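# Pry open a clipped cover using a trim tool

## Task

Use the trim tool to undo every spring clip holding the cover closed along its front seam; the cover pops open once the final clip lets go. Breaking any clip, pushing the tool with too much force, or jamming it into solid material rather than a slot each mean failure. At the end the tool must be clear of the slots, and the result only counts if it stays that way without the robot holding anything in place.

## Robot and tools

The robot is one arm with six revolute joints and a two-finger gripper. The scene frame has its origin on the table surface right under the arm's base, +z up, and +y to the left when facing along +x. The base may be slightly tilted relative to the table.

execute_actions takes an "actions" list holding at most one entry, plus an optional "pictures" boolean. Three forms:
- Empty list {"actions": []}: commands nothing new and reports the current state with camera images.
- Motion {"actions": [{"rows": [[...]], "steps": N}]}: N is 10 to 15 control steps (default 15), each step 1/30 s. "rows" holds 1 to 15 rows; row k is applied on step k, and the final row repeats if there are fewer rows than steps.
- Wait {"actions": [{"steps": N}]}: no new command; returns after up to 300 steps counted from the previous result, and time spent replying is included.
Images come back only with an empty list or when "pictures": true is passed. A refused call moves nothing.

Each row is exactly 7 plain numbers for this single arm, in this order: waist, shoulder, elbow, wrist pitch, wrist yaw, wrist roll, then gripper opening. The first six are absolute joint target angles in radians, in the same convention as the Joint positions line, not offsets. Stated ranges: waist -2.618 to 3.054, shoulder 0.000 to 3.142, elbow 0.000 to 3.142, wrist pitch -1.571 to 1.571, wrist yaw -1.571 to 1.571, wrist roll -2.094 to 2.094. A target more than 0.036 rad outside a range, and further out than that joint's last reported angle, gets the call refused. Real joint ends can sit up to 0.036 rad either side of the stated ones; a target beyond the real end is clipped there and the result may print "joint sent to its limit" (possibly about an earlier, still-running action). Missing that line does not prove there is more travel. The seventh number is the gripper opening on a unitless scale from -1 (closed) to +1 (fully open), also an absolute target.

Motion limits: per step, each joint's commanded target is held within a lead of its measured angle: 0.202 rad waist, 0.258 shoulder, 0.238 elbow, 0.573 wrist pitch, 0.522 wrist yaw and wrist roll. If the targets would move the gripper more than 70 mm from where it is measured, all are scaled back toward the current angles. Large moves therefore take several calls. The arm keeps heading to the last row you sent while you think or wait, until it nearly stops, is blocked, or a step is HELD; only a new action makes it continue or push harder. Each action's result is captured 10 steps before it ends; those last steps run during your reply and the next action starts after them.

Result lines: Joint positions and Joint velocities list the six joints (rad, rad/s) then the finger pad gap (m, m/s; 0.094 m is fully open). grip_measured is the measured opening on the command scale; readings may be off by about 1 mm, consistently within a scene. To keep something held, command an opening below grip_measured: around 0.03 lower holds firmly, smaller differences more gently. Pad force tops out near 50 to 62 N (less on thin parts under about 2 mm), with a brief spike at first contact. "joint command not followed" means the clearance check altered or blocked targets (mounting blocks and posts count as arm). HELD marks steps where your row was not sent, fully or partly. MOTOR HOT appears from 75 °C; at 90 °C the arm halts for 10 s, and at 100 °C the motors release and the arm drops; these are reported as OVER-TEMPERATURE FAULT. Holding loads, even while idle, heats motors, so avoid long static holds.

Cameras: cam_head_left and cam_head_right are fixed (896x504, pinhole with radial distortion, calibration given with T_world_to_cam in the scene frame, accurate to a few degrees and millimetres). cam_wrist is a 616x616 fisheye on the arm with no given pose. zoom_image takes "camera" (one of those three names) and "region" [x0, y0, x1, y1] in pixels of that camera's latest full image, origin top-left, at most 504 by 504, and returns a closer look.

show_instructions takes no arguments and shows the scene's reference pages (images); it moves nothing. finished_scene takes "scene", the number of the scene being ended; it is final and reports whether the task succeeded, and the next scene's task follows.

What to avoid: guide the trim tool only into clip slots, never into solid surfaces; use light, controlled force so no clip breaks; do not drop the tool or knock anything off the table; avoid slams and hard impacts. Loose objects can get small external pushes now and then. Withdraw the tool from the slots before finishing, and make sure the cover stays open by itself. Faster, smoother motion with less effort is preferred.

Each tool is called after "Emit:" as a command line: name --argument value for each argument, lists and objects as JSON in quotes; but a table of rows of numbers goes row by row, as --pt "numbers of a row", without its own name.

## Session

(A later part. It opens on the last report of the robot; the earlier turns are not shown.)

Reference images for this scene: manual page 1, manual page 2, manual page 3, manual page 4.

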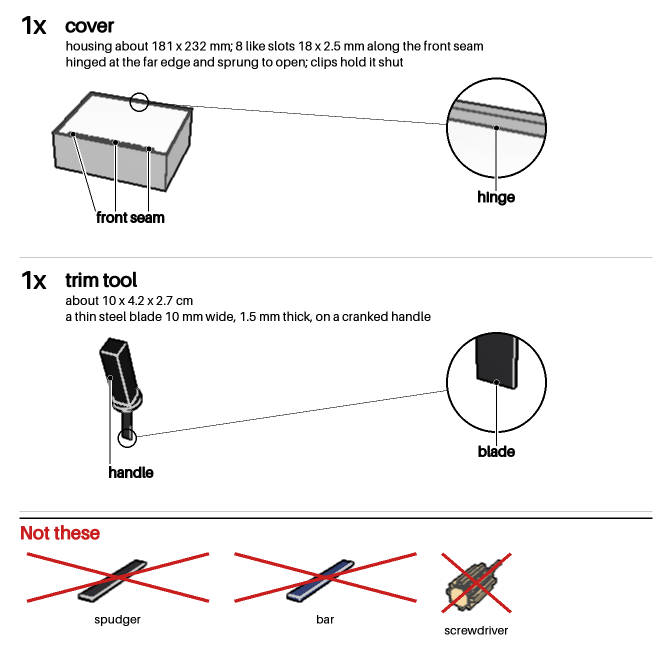

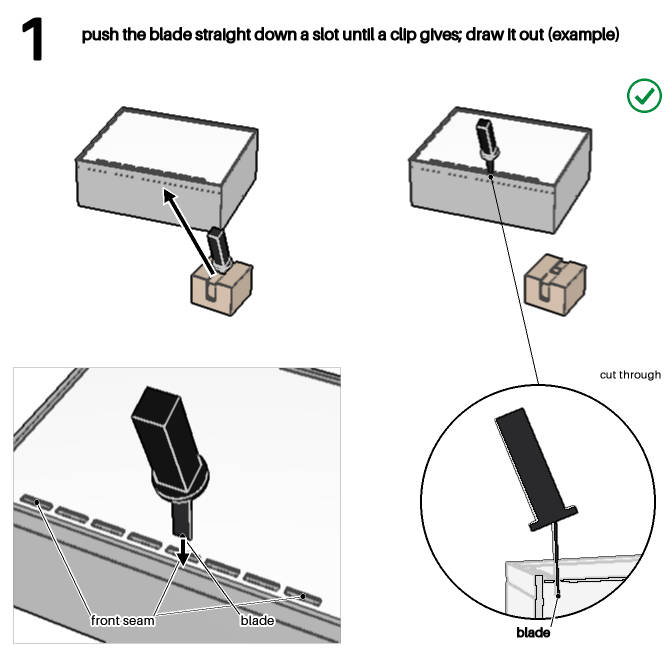

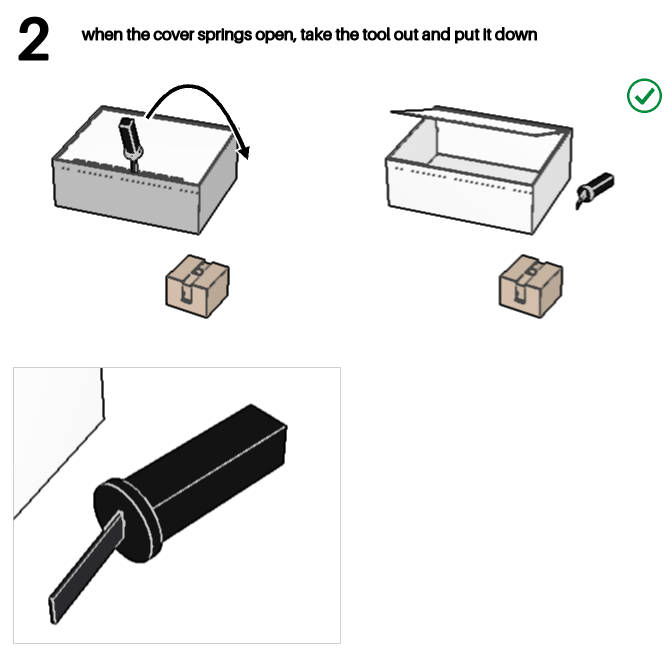

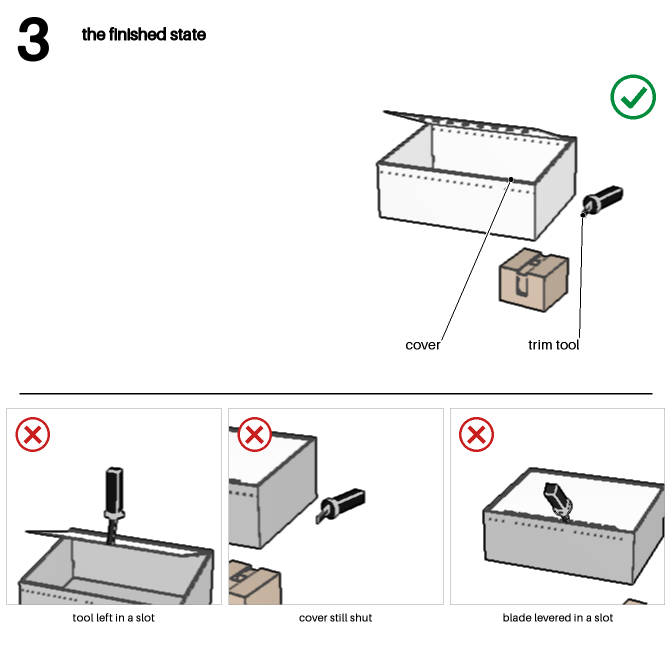

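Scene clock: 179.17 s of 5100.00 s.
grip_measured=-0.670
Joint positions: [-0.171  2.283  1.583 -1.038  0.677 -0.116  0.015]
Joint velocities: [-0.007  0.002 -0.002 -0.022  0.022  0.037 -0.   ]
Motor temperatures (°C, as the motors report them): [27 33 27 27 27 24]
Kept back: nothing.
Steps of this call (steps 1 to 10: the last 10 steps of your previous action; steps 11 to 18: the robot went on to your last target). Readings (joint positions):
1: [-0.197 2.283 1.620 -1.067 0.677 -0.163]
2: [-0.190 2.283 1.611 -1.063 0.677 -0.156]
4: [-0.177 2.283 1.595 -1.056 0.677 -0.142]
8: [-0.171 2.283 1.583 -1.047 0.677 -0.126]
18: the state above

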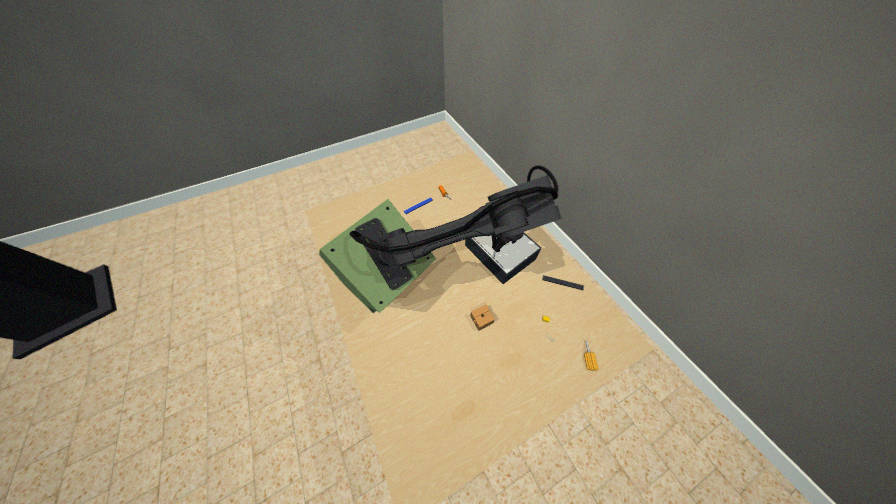

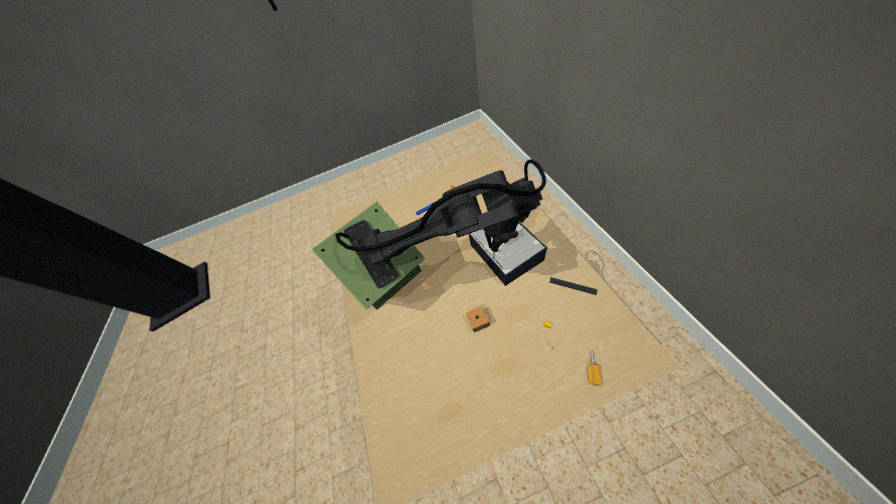

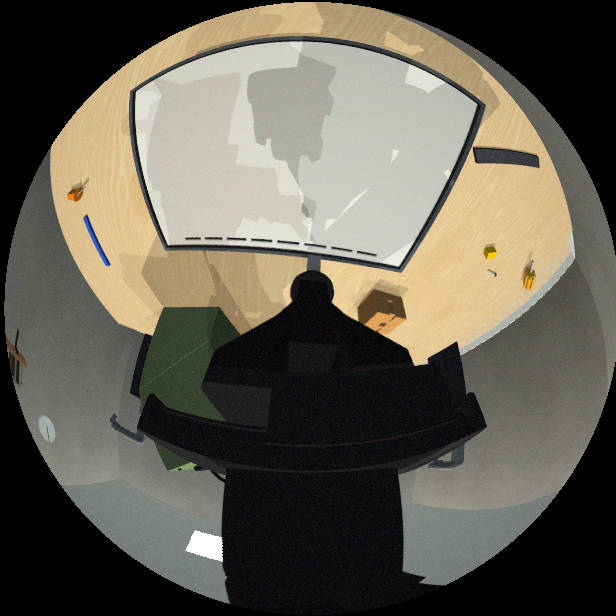

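Emit:
execute_actions --actions '[{"rows":[[-0.157,2.270,1.563,-0.995,0.670,-0.125,-0.715],[-0.157,2.270,1.563,-0.992,0.670,-0.128,-0.715],[-0.186,2.311,1.563,-0.990,0.670,-0.131,-0.715],[-0.188,2.313,1.563,-0.988,0.670,-0.134,-0.715],[-0.190,2.315,1.563,-0.988,0.670,-0.134,-0.715],[-0.192,2.317,1.563,-0.990,0.670,-0.134,-0.715],[-0.170,2.306,1.563,-0.995,0.670,-0.134,-0.715]],"steps":15}]'

Emit:
execute_actions --actions '[{"steps":16}]' --pictures true

Emit:
zoom_image --camera "cam_wrist" --region '[285, 225, 335, 265]'

Scene clock: 180.50 s of 5100.00 s.
grip_measured=-0.670
Joint positions: [-0.177  2.288  1.583 -1.018  0.677 -0.12   0.015]
Joint velocities: [-0.12   0.09  -0.012  0.095 -0.022 -0.11  -0.   ]
Motor temperatures (°C, as the motors report them): [27 33 27 27 27 24]
Steps of this call (steps 1 to 15: the robot went on to your last target; steps 16 to 35: nothing new was sent; steps 36 to 40: the first 5 steps of this action). Readings (joint positions):
36: [-0.171 2.283 1.583 -1.035 0.677 -0.115]
37: [-0.171 2.283 1.583 -1.030 0.677 -0.116]
39: [-0.174 2.285 1.583 -1.021 0.677 -0.118]
40: the state above

Scene clock: 181.03 s of 5100.00 s.
grip_measured=-0.670
Joint positions: [-0.185  2.297  1.583 -1.013  0.677 -0.125  0.015]
Joint velocities: [-0.002 -0.012 -0.002 -0.051 -0.037  0.051 -0.001]
Motor temperatures (°C, as the motors report them): [27 33 27 27 27 24]
Kept back: nothing.
Steps of this call (steps 1 to 10: the last 10 steps of your previous action; steps 11 to 15: the robot went on to your last target; step 16: nothing new was sent). Readings (joint positions):
1: [-0.181 2.292 1.583 -1.015 0.677 -0.121]
2: [-0.184 2.295 1.583 -1.014 0.677 -0.121]
4: [-0.185 2.297 1.583 -1.014 0.677 -0.123]
8: [-0.185 2.297 1.583 -1.013 0.677 -0.124]
16: the state above
The arm was judged still, so your last target was given up. Only a new action makes it travel on or press farther. Fingers that are still opening or closing keep moving.

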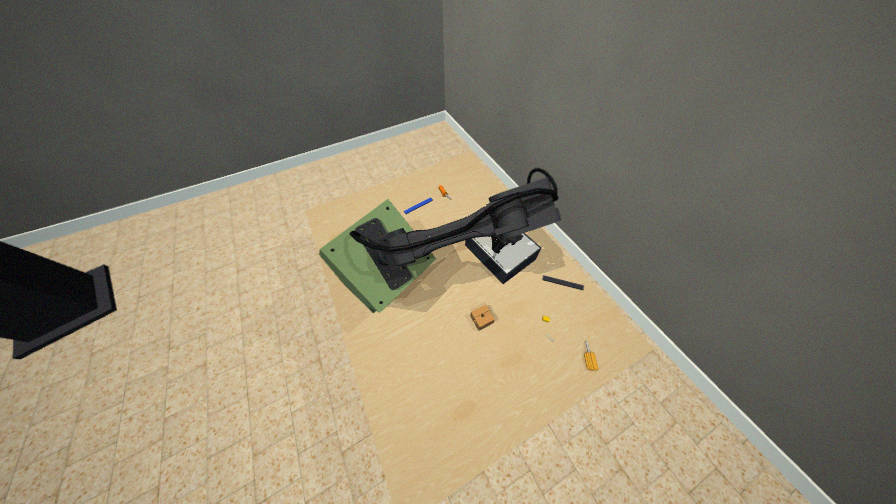

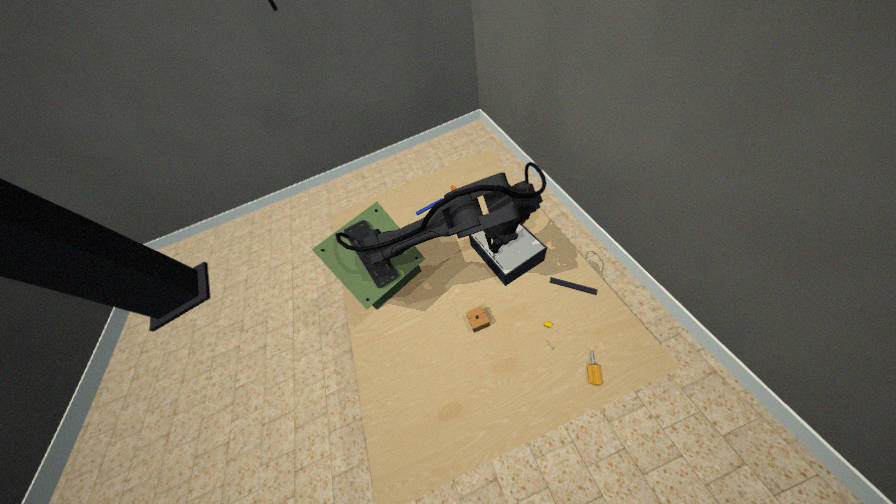

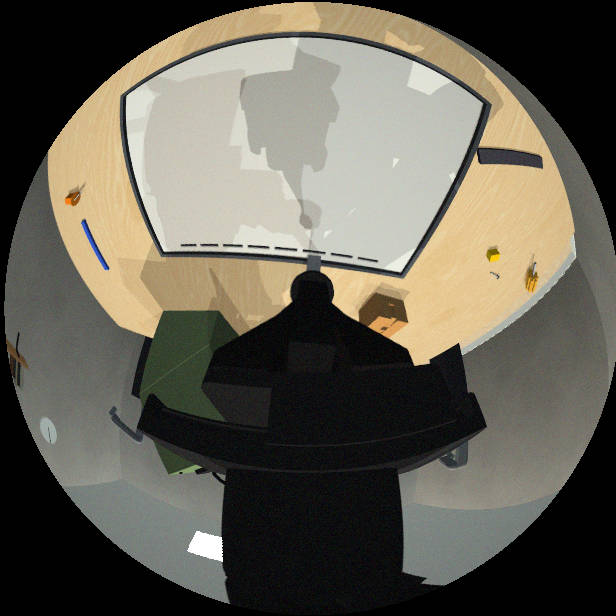

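Region (285, 225, 335, 265) of cam_wrist's 616x616 image, scaled by 10.080, with more detail than that image has; it fills the top 403 rows of this view, and the rest is white.

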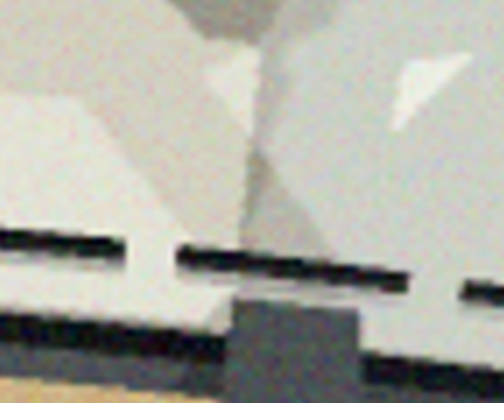

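Emit:
execute_actions --actions '[{"rows":[[-0.170,2.306,1.640,-0.995,0.670,-0.134,-0.715],[-0.170,2.306,1.614,-0.995,0.670,-0.134,-0.715]],"steps":12}]'

Emit:
execute_actions --actions '[{"steps":14}]' --pictures true

Emit:
zoom_image --camera "cam_wrist" --region '[285, 225, 335, 265]'

Scene clock: 182.53 s of 5100.00 s.
grip_measured=-0.670
Joint positions: [-0.185  2.298  1.589 -1.011  0.677 -0.125  0.015]
Joint velocities: [-0.002  0.012  0.046  0.007 -0.022  0.007  0.   ]
Motor temperatures (°C, as the motors report them): [27 33 27 27 27 24]
Steps of this call (steps 1 to 43: nothing new was sent; steps 44 to 45: the first 2 steps of this action). Readings (joint positions):
44: [-0.185 2.298 1.587 -1.014 0.677 -0.125]
45: the state above

Scene clock: 183.00 s of 5100.00 s.
grip_measured=-0.670
Joint positions: [-0.185  2.298  1.592 -1.009  0.677 -0.125  0.015]
Joint velocities: [-0.002  0.002  0.002 -0.051 -0.007 -0.007 -0.   ]
Motor temperatures (°C, as the motors report them): [27 33 27 27 27 24]
Kept back: nothing.
Steps of this call (steps 1 to 10: the last 10 steps of your previous action; steps 11 to 14: the robot went on to your last target). Readings (joint positions):
1: [-0.185 2.298 1.591 -1.010 0.677 -0.125]
2: [-0.185 2.298 1.592 -1.009 0.677 -0.125]
4: [-0.185 2.298 1.592 -1.009 0.677 -0.125]
8: [-0.185 2.298 1.592 -1.009 0.677 -0.125]
14: the state above

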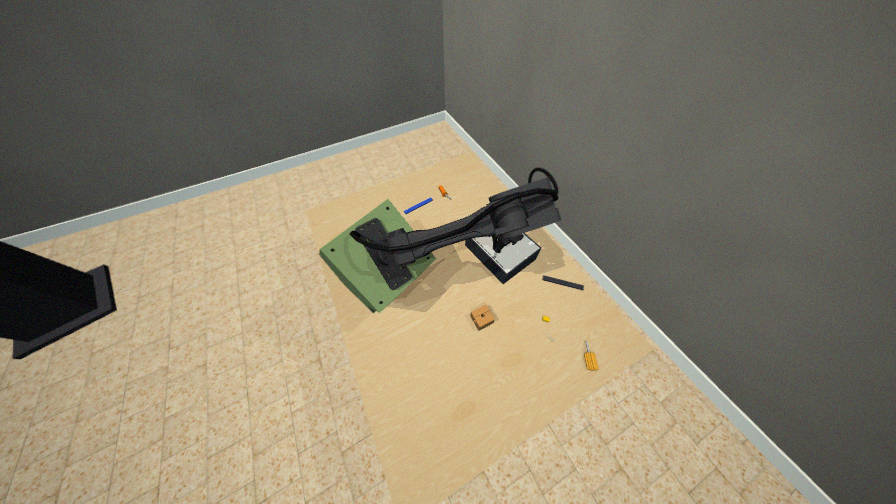

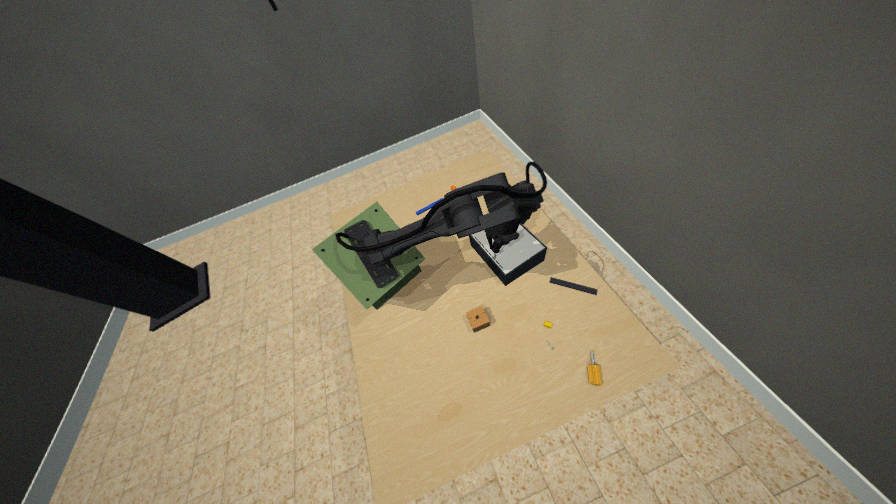

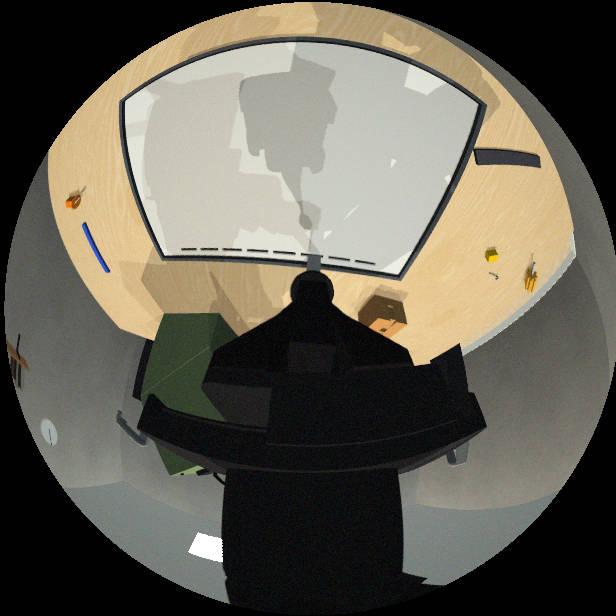

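Region (285, 225, 335, 265) of cam_wrist's 616x616 image, scaled by 10.080, with more detail than that image has; it fills the top 403 rows of this view, and the rest is white.

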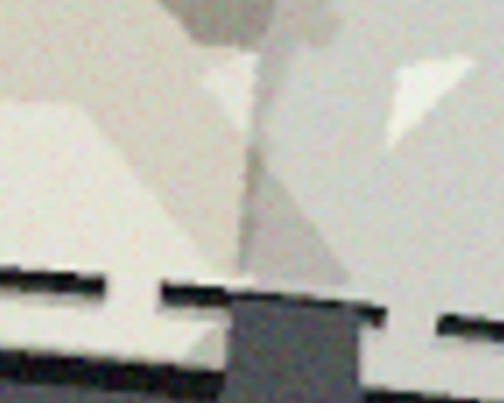

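Emit:
execute_actions --actions '[{"rows":[[-0.197,2.326,1.614,-0.975,0.670,-0.136,-0.715],[-0.197,2.326,1.614,-0.975,0.670,-0.136,-0.715],[-0.199,2.328,1.614,-0.973,0.670,-0.137,-0.715],[-0.180,2.314,1.614,-0.988,0.670,-0.137,-0.715]],"steps":12}]'

Emit:
execute_actions --actions '[{"steps":14}]' --pictures true

Emit:
zoom_image --camera "cam_wrist" --region '[285, 235, 335, 275]'

Scene clock: 183.63 s of 5100.00 s.
grip_measured=-0.670
Joint positions: [-0.187  2.301  1.592 -1.004  0.677 -0.126  0.015]
Joint velocities: [-0.066  0.046 -0.002  0.066 -0.037 -0.022 -0.   ]
Motor temperatures (°C, as the motors report them): [27 33 27 27 27 24]
Steps of this call (steps 1 to 15: the robot went on to your last target; steps 16 to 17: nothing new was sent; steps 18 to 19: the first 2 steps of this action). Readings (joint positions):
18: [-0.186 2.299 1.592 -1.008 0.677 -0.126]
19: the state above

Scene clock: 184.10 s of 5100.00 s.
grip_measured=-0.671
Joint positions: [-0.19   2.304  1.592 -1.001  0.677 -0.128  0.015]
Joint velocities: [ 0.012  0.002  0.002 -0.051 -0.037 -0.022 -0.001]
Motor temperatures (°C, as the motors report them): [27 33 27 27 27 24]
Kept back: nothing.
Steps of this call (steps 1 to 10: the last 10 steps of your previous action; steps 11 to 14: the robot went on to your last target). Readings (joint positions):
1: [-0.190 2.303 1.592 -1.002 0.677 -0.126]
2: [-0.190 2.304 1.592 -1.002 0.677 -0.126]
4: [-0.190 2.304 1.592 -1.001 0.677 -0.127]
8: [-0.190 2.304 1.592 -1.001 0.677 -0.128]
14: the state above

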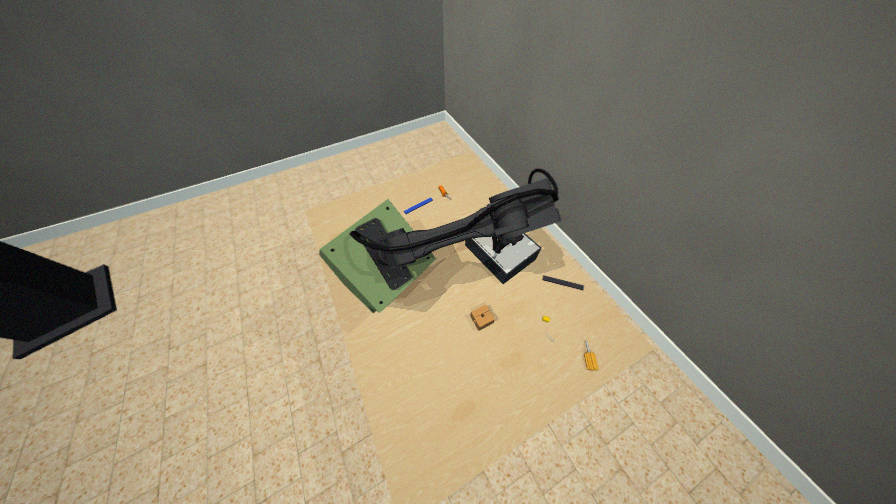

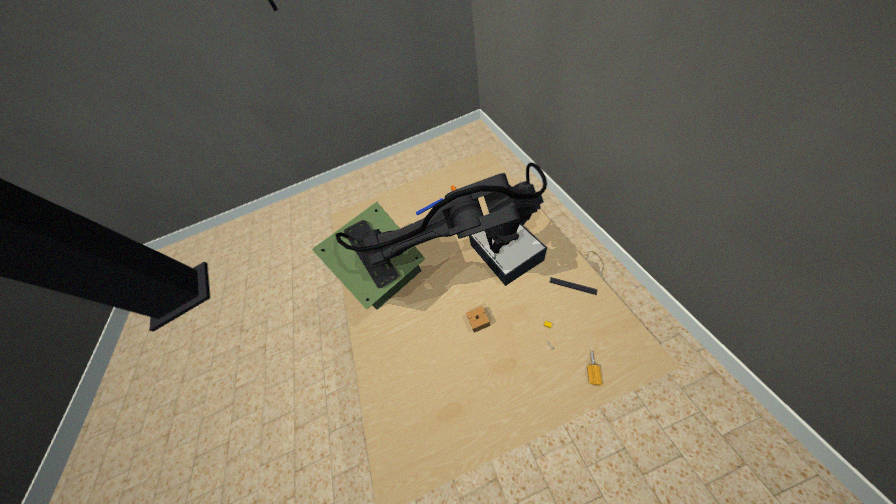

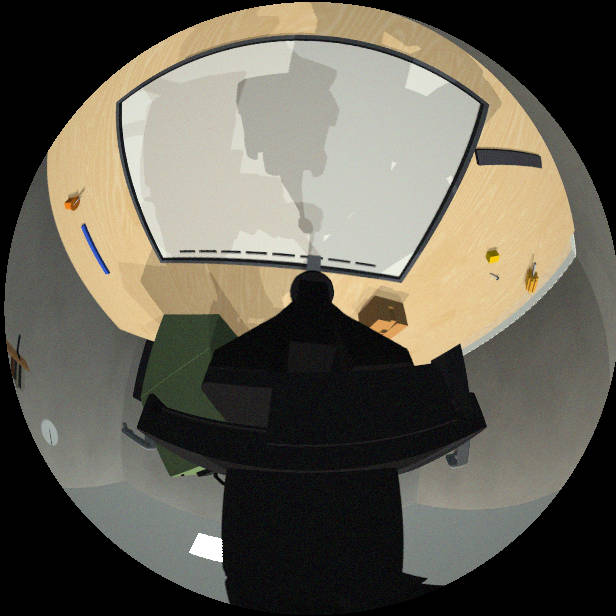

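Region (285, 235, 335, 275) of cam_wrist's 616x616 image, scaled by 10.080, with more detail than that image has; it fills the top 403 rows of this view, and the rest is white.

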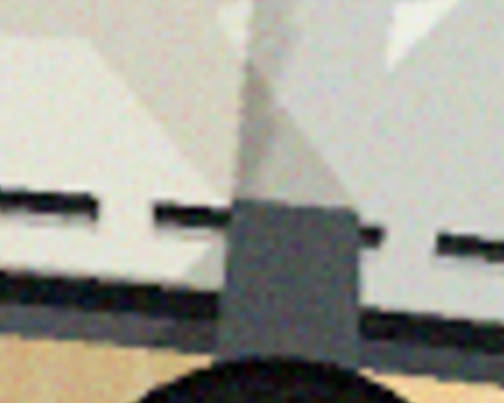

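Emit:
execute_actions --actions '[{"rows":[[-0.180,2.290,1.614,-1.050,0.670,-0.137,-0.715],[-0.180,2.290,1.614,-1.024,0.670,-0.137,-0.715],[-0.180,2.310,1.614,-1.024,0.670,-0.137,-0.715]],"steps":12}]'

Emit:
execute_actions --actions '[{"steps":14}]' --pictures true

Emit:
zoom_image --camera "cam_wrist" --region '[285, 235, 335, 275]'

Scene clock: 185.00 s of 5100.00 s.
grip_measured=-0.671
Joint positions: [-0.19   2.304  1.592 -1.008  0.677 -0.128  0.015]
Joint velocities: [-0.012 -0.002 -0.007 -0.095  0.007  0.007 -0.   ]
Motor temperatures (°C, as the motors report them): [27 33 27 27 27 24]
Steps of this call (steps 1 to 15: the robot went on to your last target; steps 16 to 25: nothing new was sent; steps 26 to 27: the first 2 steps of this action). Readings (joint positions):
26: [-0.190 2.304 1.592 -1.005 0.677 -0.128]
27: the state above

Scene clock: 185.47 s of 5100.00 s.
grip_measured=-0.671
Joint positions: [-0.19   2.304  1.592 -1.01   0.677 -0.128  0.015]
Joint velocities: [-0.012  0.002 -0.002  0.037 -0.007  0.022  0.001]
Motor temperatures (°C, as the motors report them): [27 33 27 27 27 24]
Kept back: nothing.
Steps of this call (steps 1 to 10: the last 10 steps of your previous action; steps 11 to 14: the robot went on to your last target). Readings (joint positions):
1: [-0.190 2.304 1.592 -1.009 0.677 -0.128]
2: [-0.190 2.304 1.592 -1.010 0.677 -0.128]
4: [-0.190 2.304 1.592 -1.010 0.677 -0.128]
8: [-0.190 2.304 1.592 -1.010 0.677 -0.128]
14: the state above

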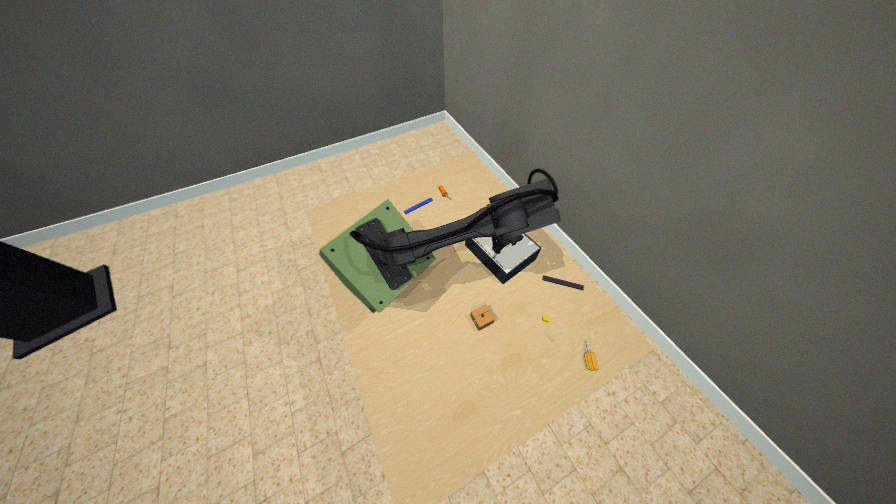

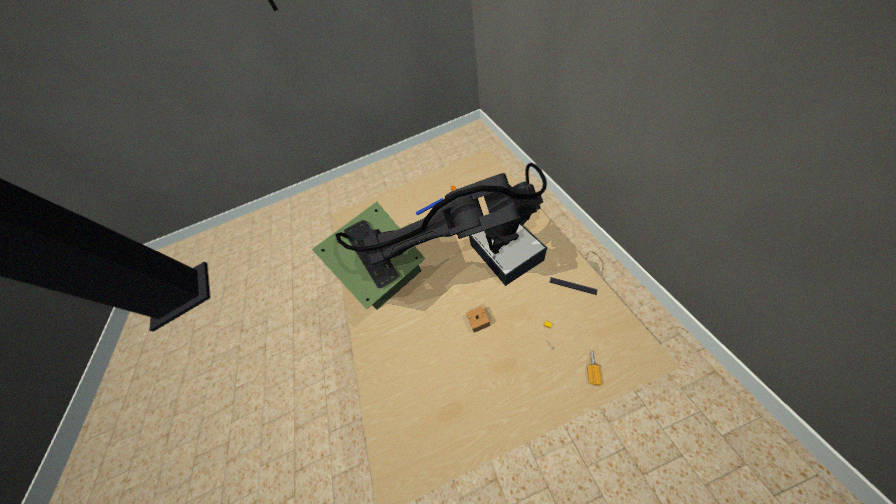

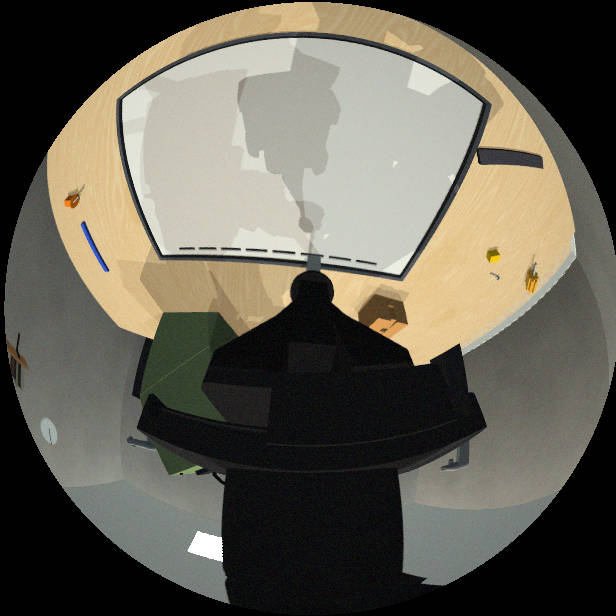

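Region (285, 235, 335, 275) of cam_wrist's 616x616 image, scaled by 10.080, with more detail than that image has; it fills the top 403 rows of this view, and the rest is white.

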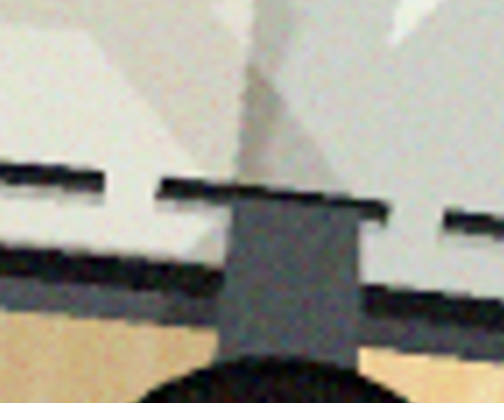

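Emit:
execute_actions --actions '[{"rows":[[-0.203,2.332,1.614,-0.978,0.670,-0.139,-0.715],[-0.203,2.332,1.614,-0.978,0.670,-0.139,-0.715],[-0.185,2.318,1.614,-0.995,0.670,-0.139,-0.715]],"steps":12}]'

Emit:
execute_actions --actions '[{"steps":14}]' --pictures true

Emit:
zoom_image --camera "cam_wrist" --region '[285, 235, 335, 275]'

Scene clock: 186.13 s of 5100.00 s.
grip_measured=-0.671
Joint positions: [-0.192  2.306  1.592 -1.006  0.677 -0.129  0.015]
Joint velocities: [-0.071  0.056 -0.012  0.037 -0.051  0.007  0.001]
Motor temperatures (°C, as the motors report them): [27 33 27 27 27 24]
Steps of this call (steps 1 to 15: the robot went on to your last target; steps 16 to 18: nothing new was sent; steps 19 to 20: the first 2 steps of this action). Readings (joint positions):
19: [-0.191 2.305 1.592 -1.009 0.677 -0.129]
20: the state above

Scene clock: 186.60 s of 5100.00 s.
grip_measured=-0.671
Joint positions: [-0.194  2.308  1.592 -1.005  0.677 -0.13   0.015]
Joint velocities: [ 0.002 -0.022 -0.022 -0.007 -0.037  0.007 -0.   ]
Motor temperatures (°C, as the motors report them): [27 33 27 27 27 24]
Kept back: nothing.
Steps of this call (steps 1 to 10: the last 10 steps of your previous action; steps 11 to 14: the robot went on to your last target). Readings (joint positions):
1: [-0.194 2.308 1.592 -1.005 0.677 -0.129]
2: [-0.194 2.308 1.592 -1.005 0.677 -0.129]
4: [-0.194 2.308 1.592 -1.005 0.677 -0.129]
8: [-0.194 2.308 1.592 -1.005 0.677 -0.130]
14: the state above

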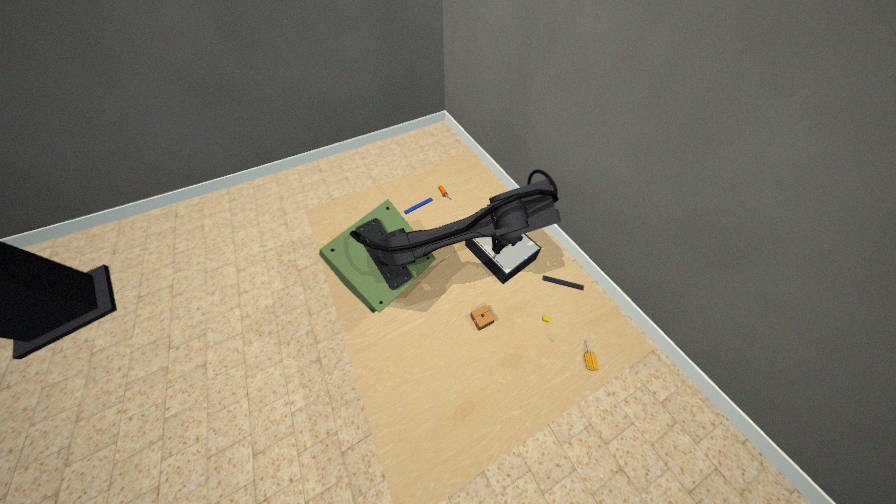

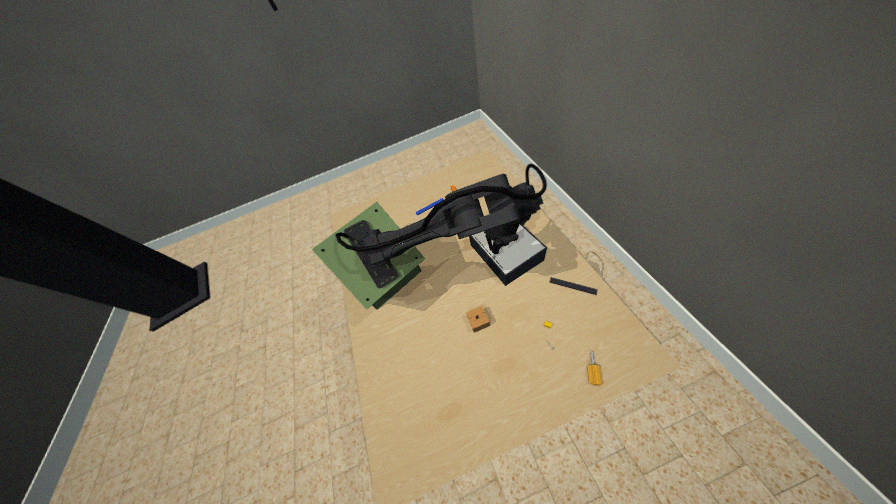

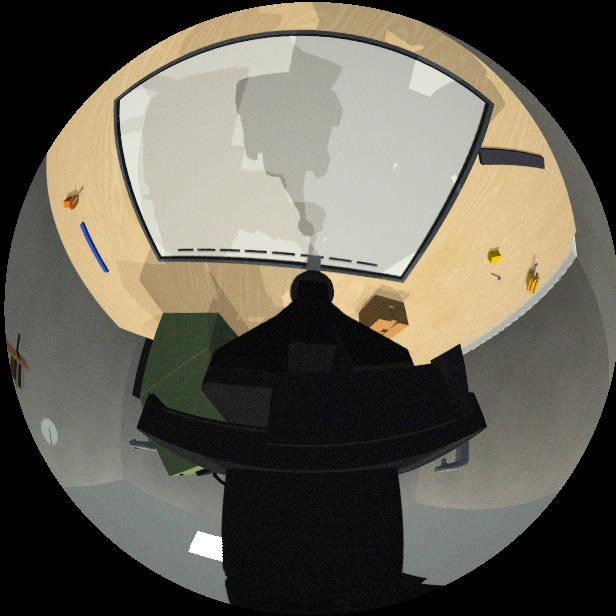

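Region (285, 235, 335, 275) of cam_wrist's 616x616 image, scaled by 10.080, with more detail than that image has; it fills the top 403 rows of this view, and the rest is white.

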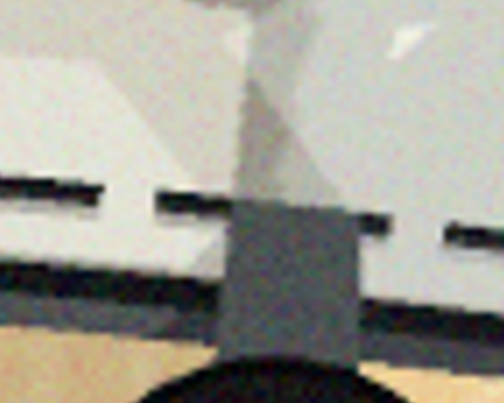

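Emit:
execute_actions --actions '[]'

Scene clock: 188.57 s of 5100.00 s.
grip_measured=-0.671
Joint positions: [-0.194  2.308  1.592 -1.005  0.677 -0.13   0.015]
Joint velocities: [ 0.002  0.002 -0.007  0.022 -0.022  0.066  0.   ]
Motor temperatures (°C, as the motors report them): [27 33 27 27 27 24]
Kept back: nothing.
Steps of this call (steps 1 to 15: the robot went on to your last target; steps 16 to 59: nothing new was sent). Readings (joint positions):
1: [-0.194 2.308 1.592 -1.005 0.677 -0.130]
2: [-0.194 2.308 1.592 -1.005 0.677 -0.130]
4: [-0.194 2.308 1.592 -1.005 0.677 -0.130]
8: [-0.194 2.308 1.592 -1.005 0.677 -0.130]
59: the state above
The arm was judged still, so your last target was given up. Only a new action makes it travel on or press farther. Fingers that are still opening or closing keep moving.

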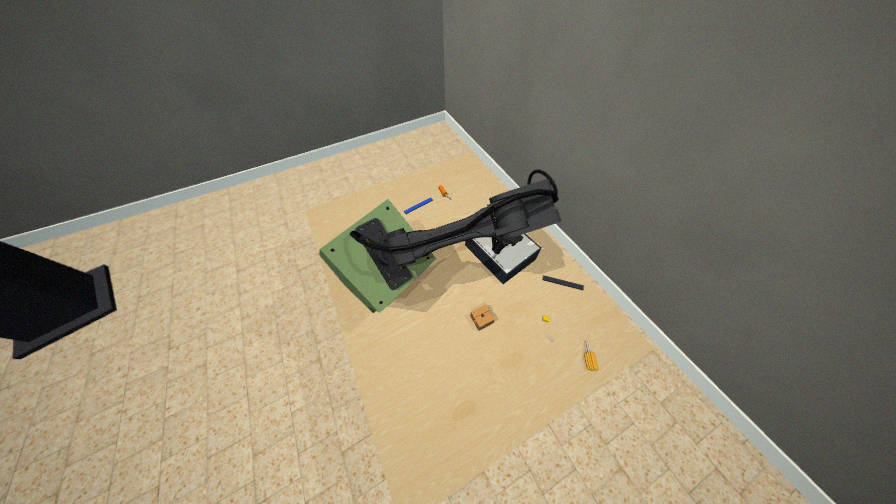

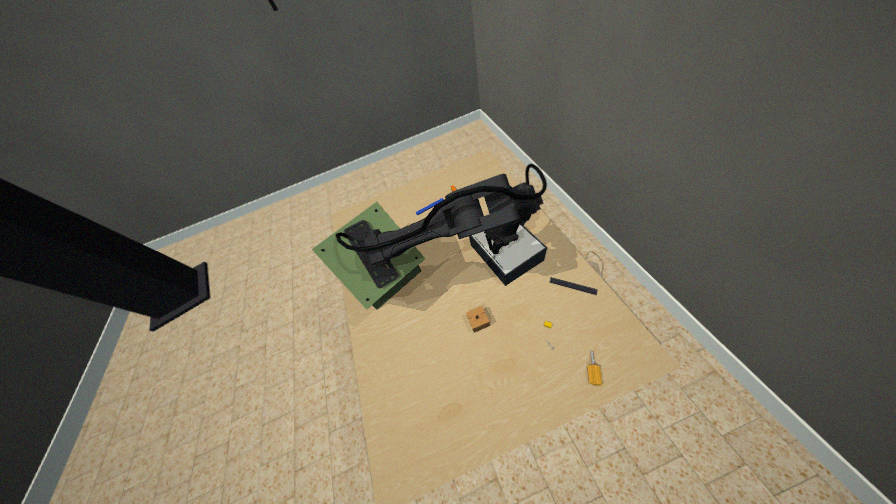

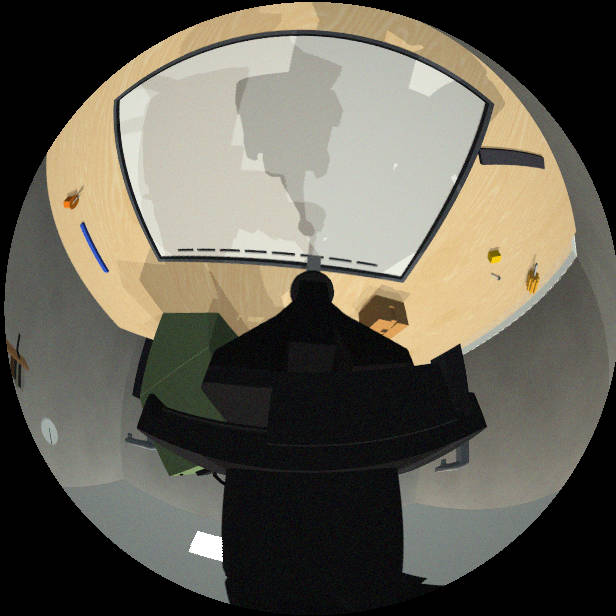

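Emit:
show_instructions

Emit:
zoom_image --camera "cam_wrist" --region '[285, 235, 335, 275]'

Reference images for this scene: manual page 1, manual page 2, manual page 3, manual page 4.

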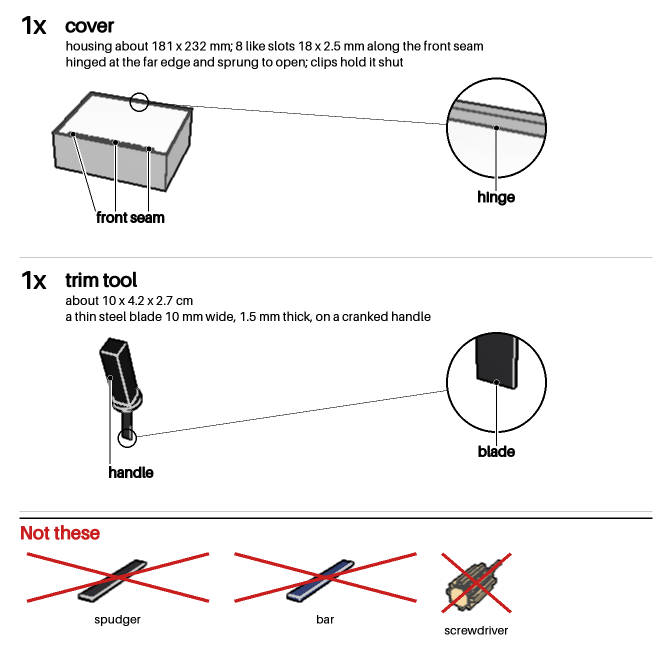

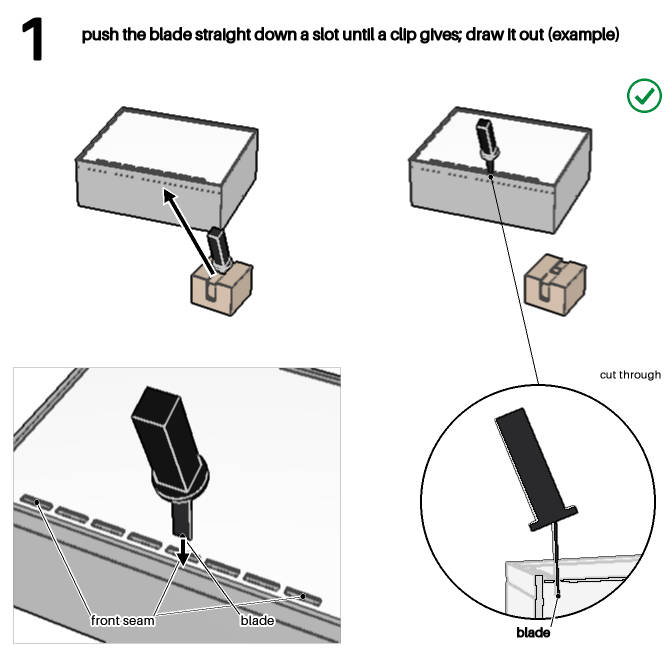

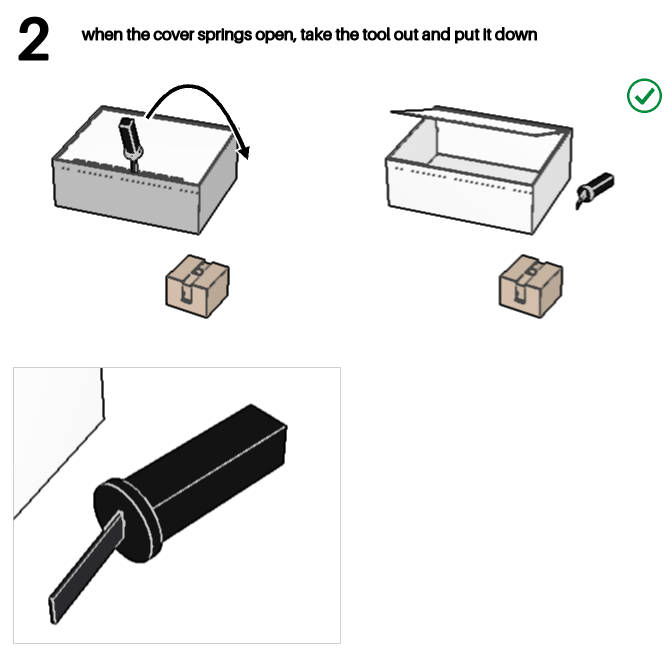

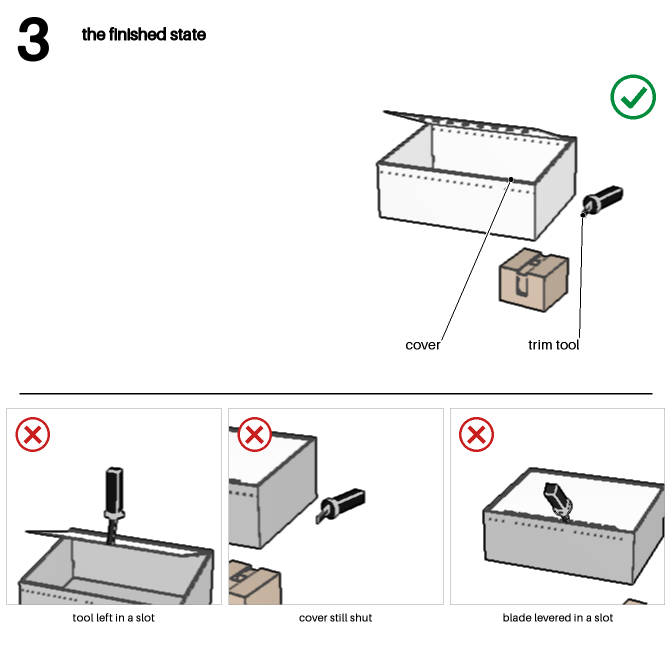

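Region (285, 235, 335, 275) of cam_wrist's 616x616 image, scaled by 10.080, with more detail than that image has; it fills the top 403 rows of this view, and the rest is white.

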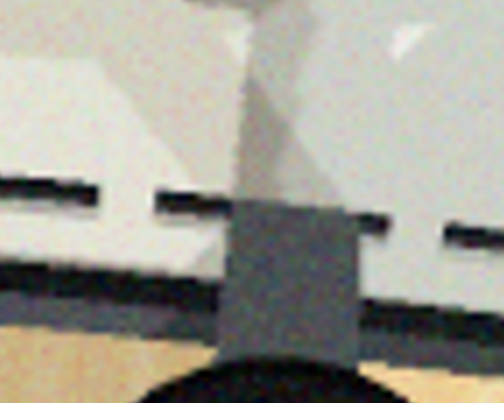

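Emit:
zoom_image --camera "cam_head_left" --region '[455, 220, 555, 295]'

Emit:
zoom_image --camera "cam_wrist" --region '[150, 230, 420, 300]'

Region (455, 220, 555, 295) of cam_head_left's 896x504 image, scaled by 5.040, with more detail than that image has; it fills the top 378 rows of this view, and the rest is white.

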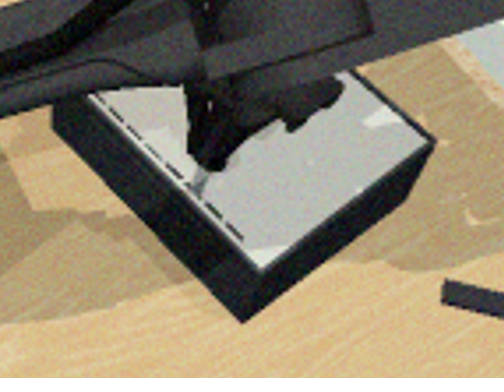

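Region (150, 230, 420, 300) of cam_wrist's 616x616 image, scaled by 1.867, with more detail than that image has; it fills the top 131 rows of this view, and the rest is white.

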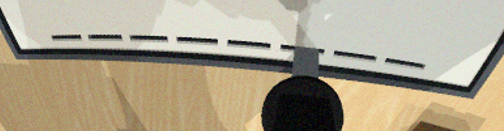

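Emit:
zoom_image --camera "cam_head_left" --region '[462, 236, 512, 286]'

Region (462, 236, 512, 286) of cam_head_left's 896x504 image, scaled by 10.080, with more detail than that image has.

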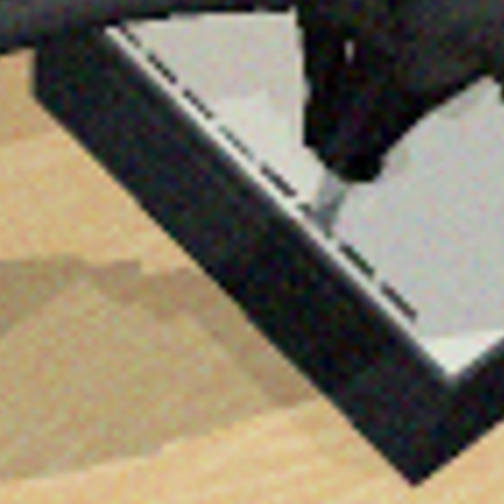

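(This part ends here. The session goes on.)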